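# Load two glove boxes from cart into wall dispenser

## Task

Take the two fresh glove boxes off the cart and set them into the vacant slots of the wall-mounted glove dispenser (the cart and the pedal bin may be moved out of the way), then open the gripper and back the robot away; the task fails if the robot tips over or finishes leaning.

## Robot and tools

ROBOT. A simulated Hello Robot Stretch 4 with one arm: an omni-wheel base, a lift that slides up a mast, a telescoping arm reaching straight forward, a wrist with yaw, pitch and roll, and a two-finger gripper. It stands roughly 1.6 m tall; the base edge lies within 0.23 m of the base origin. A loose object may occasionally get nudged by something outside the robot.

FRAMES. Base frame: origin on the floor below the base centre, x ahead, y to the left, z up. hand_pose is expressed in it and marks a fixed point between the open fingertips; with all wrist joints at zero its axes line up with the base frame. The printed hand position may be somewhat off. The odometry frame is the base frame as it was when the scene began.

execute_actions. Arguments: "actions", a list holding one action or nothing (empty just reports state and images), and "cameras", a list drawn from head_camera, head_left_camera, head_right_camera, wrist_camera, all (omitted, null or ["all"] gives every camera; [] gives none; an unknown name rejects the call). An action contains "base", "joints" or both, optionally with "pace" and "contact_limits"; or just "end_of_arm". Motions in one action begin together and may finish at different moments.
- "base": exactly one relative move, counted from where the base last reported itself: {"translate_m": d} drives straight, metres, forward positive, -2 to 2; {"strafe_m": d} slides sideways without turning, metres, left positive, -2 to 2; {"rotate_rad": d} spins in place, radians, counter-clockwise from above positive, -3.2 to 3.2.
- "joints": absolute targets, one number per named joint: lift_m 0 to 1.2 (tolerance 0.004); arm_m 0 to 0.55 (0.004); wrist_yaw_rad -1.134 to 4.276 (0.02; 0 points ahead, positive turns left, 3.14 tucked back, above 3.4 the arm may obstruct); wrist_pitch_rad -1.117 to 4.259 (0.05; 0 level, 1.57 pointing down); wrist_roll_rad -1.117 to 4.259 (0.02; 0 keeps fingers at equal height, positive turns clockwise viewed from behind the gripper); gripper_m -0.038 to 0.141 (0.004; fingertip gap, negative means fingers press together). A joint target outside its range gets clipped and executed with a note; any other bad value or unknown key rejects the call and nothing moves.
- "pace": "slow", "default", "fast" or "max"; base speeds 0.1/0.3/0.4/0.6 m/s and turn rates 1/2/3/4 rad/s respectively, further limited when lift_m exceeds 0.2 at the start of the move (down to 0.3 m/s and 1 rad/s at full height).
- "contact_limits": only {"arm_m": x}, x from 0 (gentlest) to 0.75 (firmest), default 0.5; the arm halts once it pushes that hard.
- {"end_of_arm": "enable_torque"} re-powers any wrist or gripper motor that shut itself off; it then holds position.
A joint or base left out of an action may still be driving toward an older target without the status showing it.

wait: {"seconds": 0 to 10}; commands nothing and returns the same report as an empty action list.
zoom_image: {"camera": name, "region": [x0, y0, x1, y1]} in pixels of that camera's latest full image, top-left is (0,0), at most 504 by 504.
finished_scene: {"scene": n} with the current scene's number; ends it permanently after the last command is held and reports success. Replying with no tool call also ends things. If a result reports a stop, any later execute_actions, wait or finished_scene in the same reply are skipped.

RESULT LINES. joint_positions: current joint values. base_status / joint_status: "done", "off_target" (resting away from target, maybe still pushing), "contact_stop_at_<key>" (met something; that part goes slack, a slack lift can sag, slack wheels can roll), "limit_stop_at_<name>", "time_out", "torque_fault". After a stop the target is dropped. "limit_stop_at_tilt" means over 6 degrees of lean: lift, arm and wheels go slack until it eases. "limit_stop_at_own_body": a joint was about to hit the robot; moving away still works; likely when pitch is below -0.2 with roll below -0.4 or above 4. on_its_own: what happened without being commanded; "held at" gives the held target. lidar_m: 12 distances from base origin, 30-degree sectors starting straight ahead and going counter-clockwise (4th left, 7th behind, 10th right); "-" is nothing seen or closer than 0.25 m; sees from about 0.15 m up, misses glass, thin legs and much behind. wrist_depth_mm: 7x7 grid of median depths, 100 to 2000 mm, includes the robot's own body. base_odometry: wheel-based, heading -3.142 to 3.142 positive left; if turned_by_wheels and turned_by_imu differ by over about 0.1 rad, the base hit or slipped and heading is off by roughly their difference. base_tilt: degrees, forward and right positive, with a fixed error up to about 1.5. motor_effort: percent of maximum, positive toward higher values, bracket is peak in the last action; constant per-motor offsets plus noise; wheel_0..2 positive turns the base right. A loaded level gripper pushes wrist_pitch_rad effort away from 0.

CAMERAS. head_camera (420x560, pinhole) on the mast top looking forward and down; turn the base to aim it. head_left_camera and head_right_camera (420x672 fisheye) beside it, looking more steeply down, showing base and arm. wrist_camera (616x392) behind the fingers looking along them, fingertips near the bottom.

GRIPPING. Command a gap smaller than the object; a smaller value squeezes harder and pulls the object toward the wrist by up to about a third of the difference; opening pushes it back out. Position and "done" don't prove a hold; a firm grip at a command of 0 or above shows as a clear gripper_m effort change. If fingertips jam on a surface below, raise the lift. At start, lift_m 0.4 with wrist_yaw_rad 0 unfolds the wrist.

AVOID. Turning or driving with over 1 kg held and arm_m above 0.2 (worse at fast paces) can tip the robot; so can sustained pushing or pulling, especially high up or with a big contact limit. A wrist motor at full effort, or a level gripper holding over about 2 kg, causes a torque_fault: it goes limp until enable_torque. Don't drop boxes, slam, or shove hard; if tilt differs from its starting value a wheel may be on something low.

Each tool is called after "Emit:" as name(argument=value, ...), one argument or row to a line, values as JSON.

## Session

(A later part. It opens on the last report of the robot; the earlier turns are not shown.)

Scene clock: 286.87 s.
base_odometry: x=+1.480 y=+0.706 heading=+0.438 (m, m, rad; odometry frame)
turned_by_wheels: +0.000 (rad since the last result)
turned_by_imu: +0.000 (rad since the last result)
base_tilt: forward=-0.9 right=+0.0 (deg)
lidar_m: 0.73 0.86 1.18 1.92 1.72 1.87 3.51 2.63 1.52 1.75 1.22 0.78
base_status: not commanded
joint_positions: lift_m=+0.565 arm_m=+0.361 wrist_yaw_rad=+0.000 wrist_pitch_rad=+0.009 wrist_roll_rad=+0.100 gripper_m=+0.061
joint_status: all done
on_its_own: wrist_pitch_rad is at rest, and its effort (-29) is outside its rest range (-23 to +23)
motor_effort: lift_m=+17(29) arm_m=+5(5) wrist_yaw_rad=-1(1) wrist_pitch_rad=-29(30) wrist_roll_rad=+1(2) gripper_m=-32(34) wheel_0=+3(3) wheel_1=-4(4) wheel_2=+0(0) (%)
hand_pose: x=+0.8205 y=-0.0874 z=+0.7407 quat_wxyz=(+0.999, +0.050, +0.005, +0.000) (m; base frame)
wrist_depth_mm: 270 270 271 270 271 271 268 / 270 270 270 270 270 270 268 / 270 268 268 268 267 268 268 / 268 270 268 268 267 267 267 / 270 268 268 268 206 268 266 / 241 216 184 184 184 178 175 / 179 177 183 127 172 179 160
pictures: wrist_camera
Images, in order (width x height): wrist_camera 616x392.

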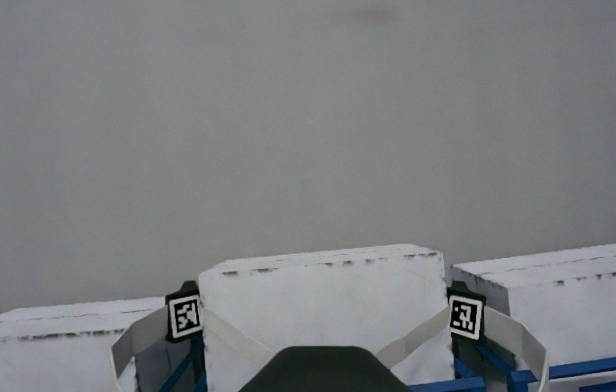

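Emit:
execute_actions(
  actions=[
    {"joints":{"lift_m":0.54},"pace":"slow"},
  ],
  cameras=["wrist_camera"],
)

Emit:
execute_actions(
  actions=[
    {"joints":{"gripper_m":0.12}},
  ],
  cameras=["wrist_camera"],
)

Emit:
execute_actions(
  actions=[
    {"joints":{"arm_m":0.0},"pace":"slow"},
  ],
  cameras=["wrist_camera","head_camera"],
)

Scene clock: 290.20 s.
base_odometry: x=+1.480 y=+0.706 heading=+0.438 (m, m, rad; odometry frame)
turned_by_wheels: +0.000 (rad since the last result)
turned_by_imu: -0.001 (rad since the last result)
base_tilt: forward=-0.9 right=+0.0 (deg)
lidar_m: 0.74 0.87 1.21 1.92 1.71 1.88 3.49 2.62 1.55 1.77 1.24 0.78
base_status: not commanded
joint_positions: lift_m=+0.541 arm_m=+0.361 wrist_yaw_rad=+0.000 wrist_pitch_rad=-0.010 wrist_roll_rad=+0.097 gripper_m=+0.061
joint_status: all done
on_its_own: wrist_pitch_rad is at rest, and its effort (+25) is outside its rest range (-23 to +23)
motor_effort: lift_m=+10(16) arm_m=+5(5) wrist_yaw_rad=+0(1) wrist_pitch_rad=+25(28) wrist_roll_rad=+8(8) gripper_m=-27(27) wheel_0=+3(3) wheel_1=-4(4) wheel_2=+0(0) (%)
hand_pose: x=+0.8205 y=-0.0874 z=+0.7217 quat_wxyz=(+0.999, +0.049, -0.005, +0.000) (m; base frame)
wrist_depth_mm: 277 277 277 276 277 274 274 / 274 276 274 274 274 273 273 / 273 272 271 272 272 270 270 / 272 272 271 270 270 270 268 / 268 268 268 244 186 236 205 / 186 178 184 183 183 176 175 / 178 176 182 126 161 170 172
pictures: wrist_camera
Images, in order (width x height): wrist_camera 616x392.

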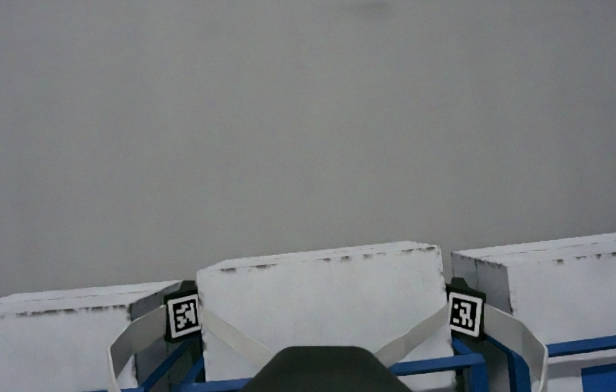

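Scene clock: 291.70 s.
base_odometry: x=+1.480 y=+0.706 heading=+0.438 (m, m, rad; odometry frame)
turned_by_wheels: +0.000 (rad since the last result)
turned_by_imu: +0.000 (rad since the last result)
base_tilt: forward=-0.9 right=+0.0 (deg)
lidar_m: 0.74 0.85 1.14 1.92 1.68 1.87 3.51 2.61 1.52 1.76 1.24 0.78
base_status: not commanded
joint_positions: lift_m=+0.541 arm_m=+0.361 wrist_yaw_rad=-0.003 wrist_pitch_rad=-0.009 wrist_roll_rad=+0.097 gripper_m=+0.120
joint_status: all done
motor_effort: lift_m=+10(10) arm_m=+5(5) wrist_yaw_rad=+7(7) wrist_pitch_rad=+20(30) wrist_roll_rad=+10(10) gripper_m=-1(27) wheel_0=+4(4) wheel_1=+0(4) wheel_2=+0(0) (%)
hand_pose: x=+0.8203 y=-0.0882 z=+0.7213 quat_wxyz=(+0.999, +0.048, -0.004, -0.001) (m; base frame)
wrist_depth_mm: 277 277 277 276 274 276 274 / 274 274 274 274 273 273 273 / 273 272 272 272 273 271 272 / 272 271 271 271 270 270 270 / 270 270 268 256 198 230 197 / 179 193 196 195 195 183 175 / 177 174 193 135 190 160 173
pictures: wrist_camera
Images, in order (width x height): wrist_camera 616x392.

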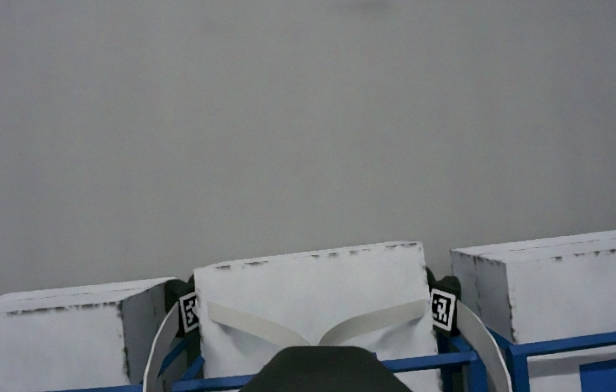

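Scene clock: 296.60 s.
base_odometry: x=+1.480 y=+0.706 heading=+0.438 (m, m, rad; odometry frame)
turned_by_wheels: +0.000 (rad since the last result)
turned_by_imu: -0.002 (rad since the last result)
base_tilt: forward=-0.9 right=+0.0 (deg)
lidar_m: 0.72 0.87 1.18 1.93 1.70 1.88 3.50 2.62 1.53 1.76 1.26 0.78
base_status: not commanded
joint_positions: lift_m=+0.540 arm_m=+0.002 wrist_yaw_rad=+0.000 wrist_pitch_rad=+0.002 wrist_roll_rad=+0.100 gripper_m=+0.120
joint_status: all done
motor_effort: lift_m=+15(15) arm_m=-5(13) wrist_yaw_rad=-1(36) wrist_pitch_rad=-7(27) wrist_roll_rad=+2(9) gripper_m=+0(6) wheel_0=+0(4) wheel_1=+0(0) wheel_2=-1(5) (%)
hand_pose: x=+0.4611 y=-0.0874 z=+0.7179 quat_wxyz=(+0.999, +0.050, +0.001, +0.000) (m; base frame)
wrist_depth_mm: 647 634 640 640 640 640 634 / 640 640 640 634 640 634 634 / 640 640 640 640 640 634 634 / 627 634 634 627 627 634 634 / 627 627 539 539 539 634 627 / 634 634 202 539 530 517 627 / 627 627 535 140 535 539 627
pictures: head_camera, wrist_camera
Images, in order (width x height): head_camera 420x560, wrist_camera 616x392.

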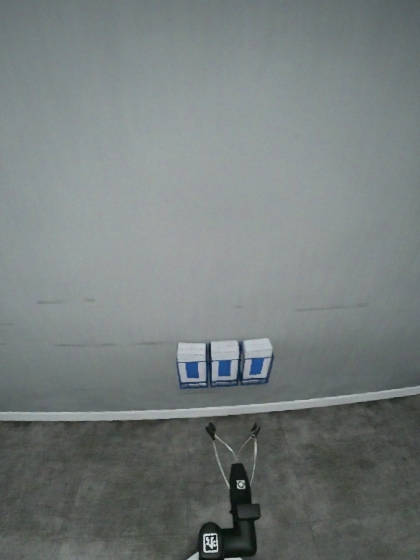

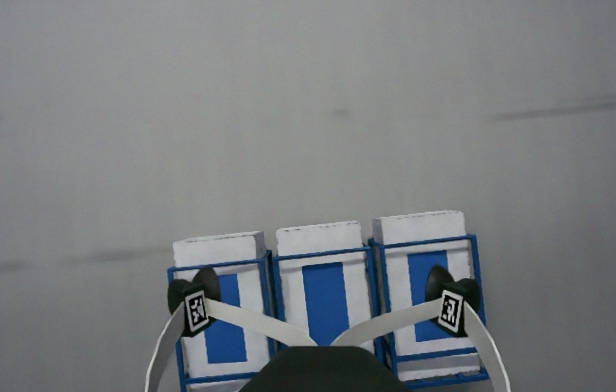

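All seated.

Emit:
execute_actions(
  actions=[
    {"base":{"translate_m":-0.3},"joints":{"wrist_roll_rad":0},"pace":"fast"},
  ],
  cameras=[],
)

Emit:
finished_scene(
  scene=1,
)

Scene clock: 300.23 s.
base_odometry: x=+1.208 y=+0.579 heading=+0.437 (m, m, rad; odometry frame)
turned_by_wheels: +0.000 (rad since the last result)
turned_by_imu: -0.001 (rad since the last result)
base_tilt: forward=-0.9 right=+0.0 (deg)
lidar_m: 1.04 1.17 1.60 1.93 1.53 1.87 3.19 2.63 1.44 1.40 1.71 1.10
base_status: done
joint_positions: lift_m=+0.540 arm_m=+0.002 wrist_yaw_rad=+0.000 wrist_pitch_rad=+0.002 wrist_roll_rad=+0.000 gripper_m=+0.120
joint_status: all done
motor_effort: lift_m=+15(15) arm_m=-5(5) wrist_yaw_rad=-1(1) wrist_pitch_rad=-7(8) wrist_roll_rad=+0(8) gripper_m=+0(2) wheel_0=-1(12) wheel_1=-1(10) wheel_2=-3(13) (%)
hand_pose: x=+0.4610 y=-0.0874 z=+0.7179 quat_wxyz=(+1.000, +0.000, +0.001, +0.000) (m; base frame)
wrist_depth_mm: 946 960 960 960 946 960 960 / 960 960 960 946 946 946 946 / 946 946 946 946 946 931 946 / 960 946 946 960 946 946 931 / 946 946 931 842 842 946 931 / 931 946 203 842 820 931 931 / 931 931 917 140 931 931 931
pictures: none
No camera images: the call's "cameras" was empty. Leave "cameras" out to get every camera's image.

The scene is finished: the task was done.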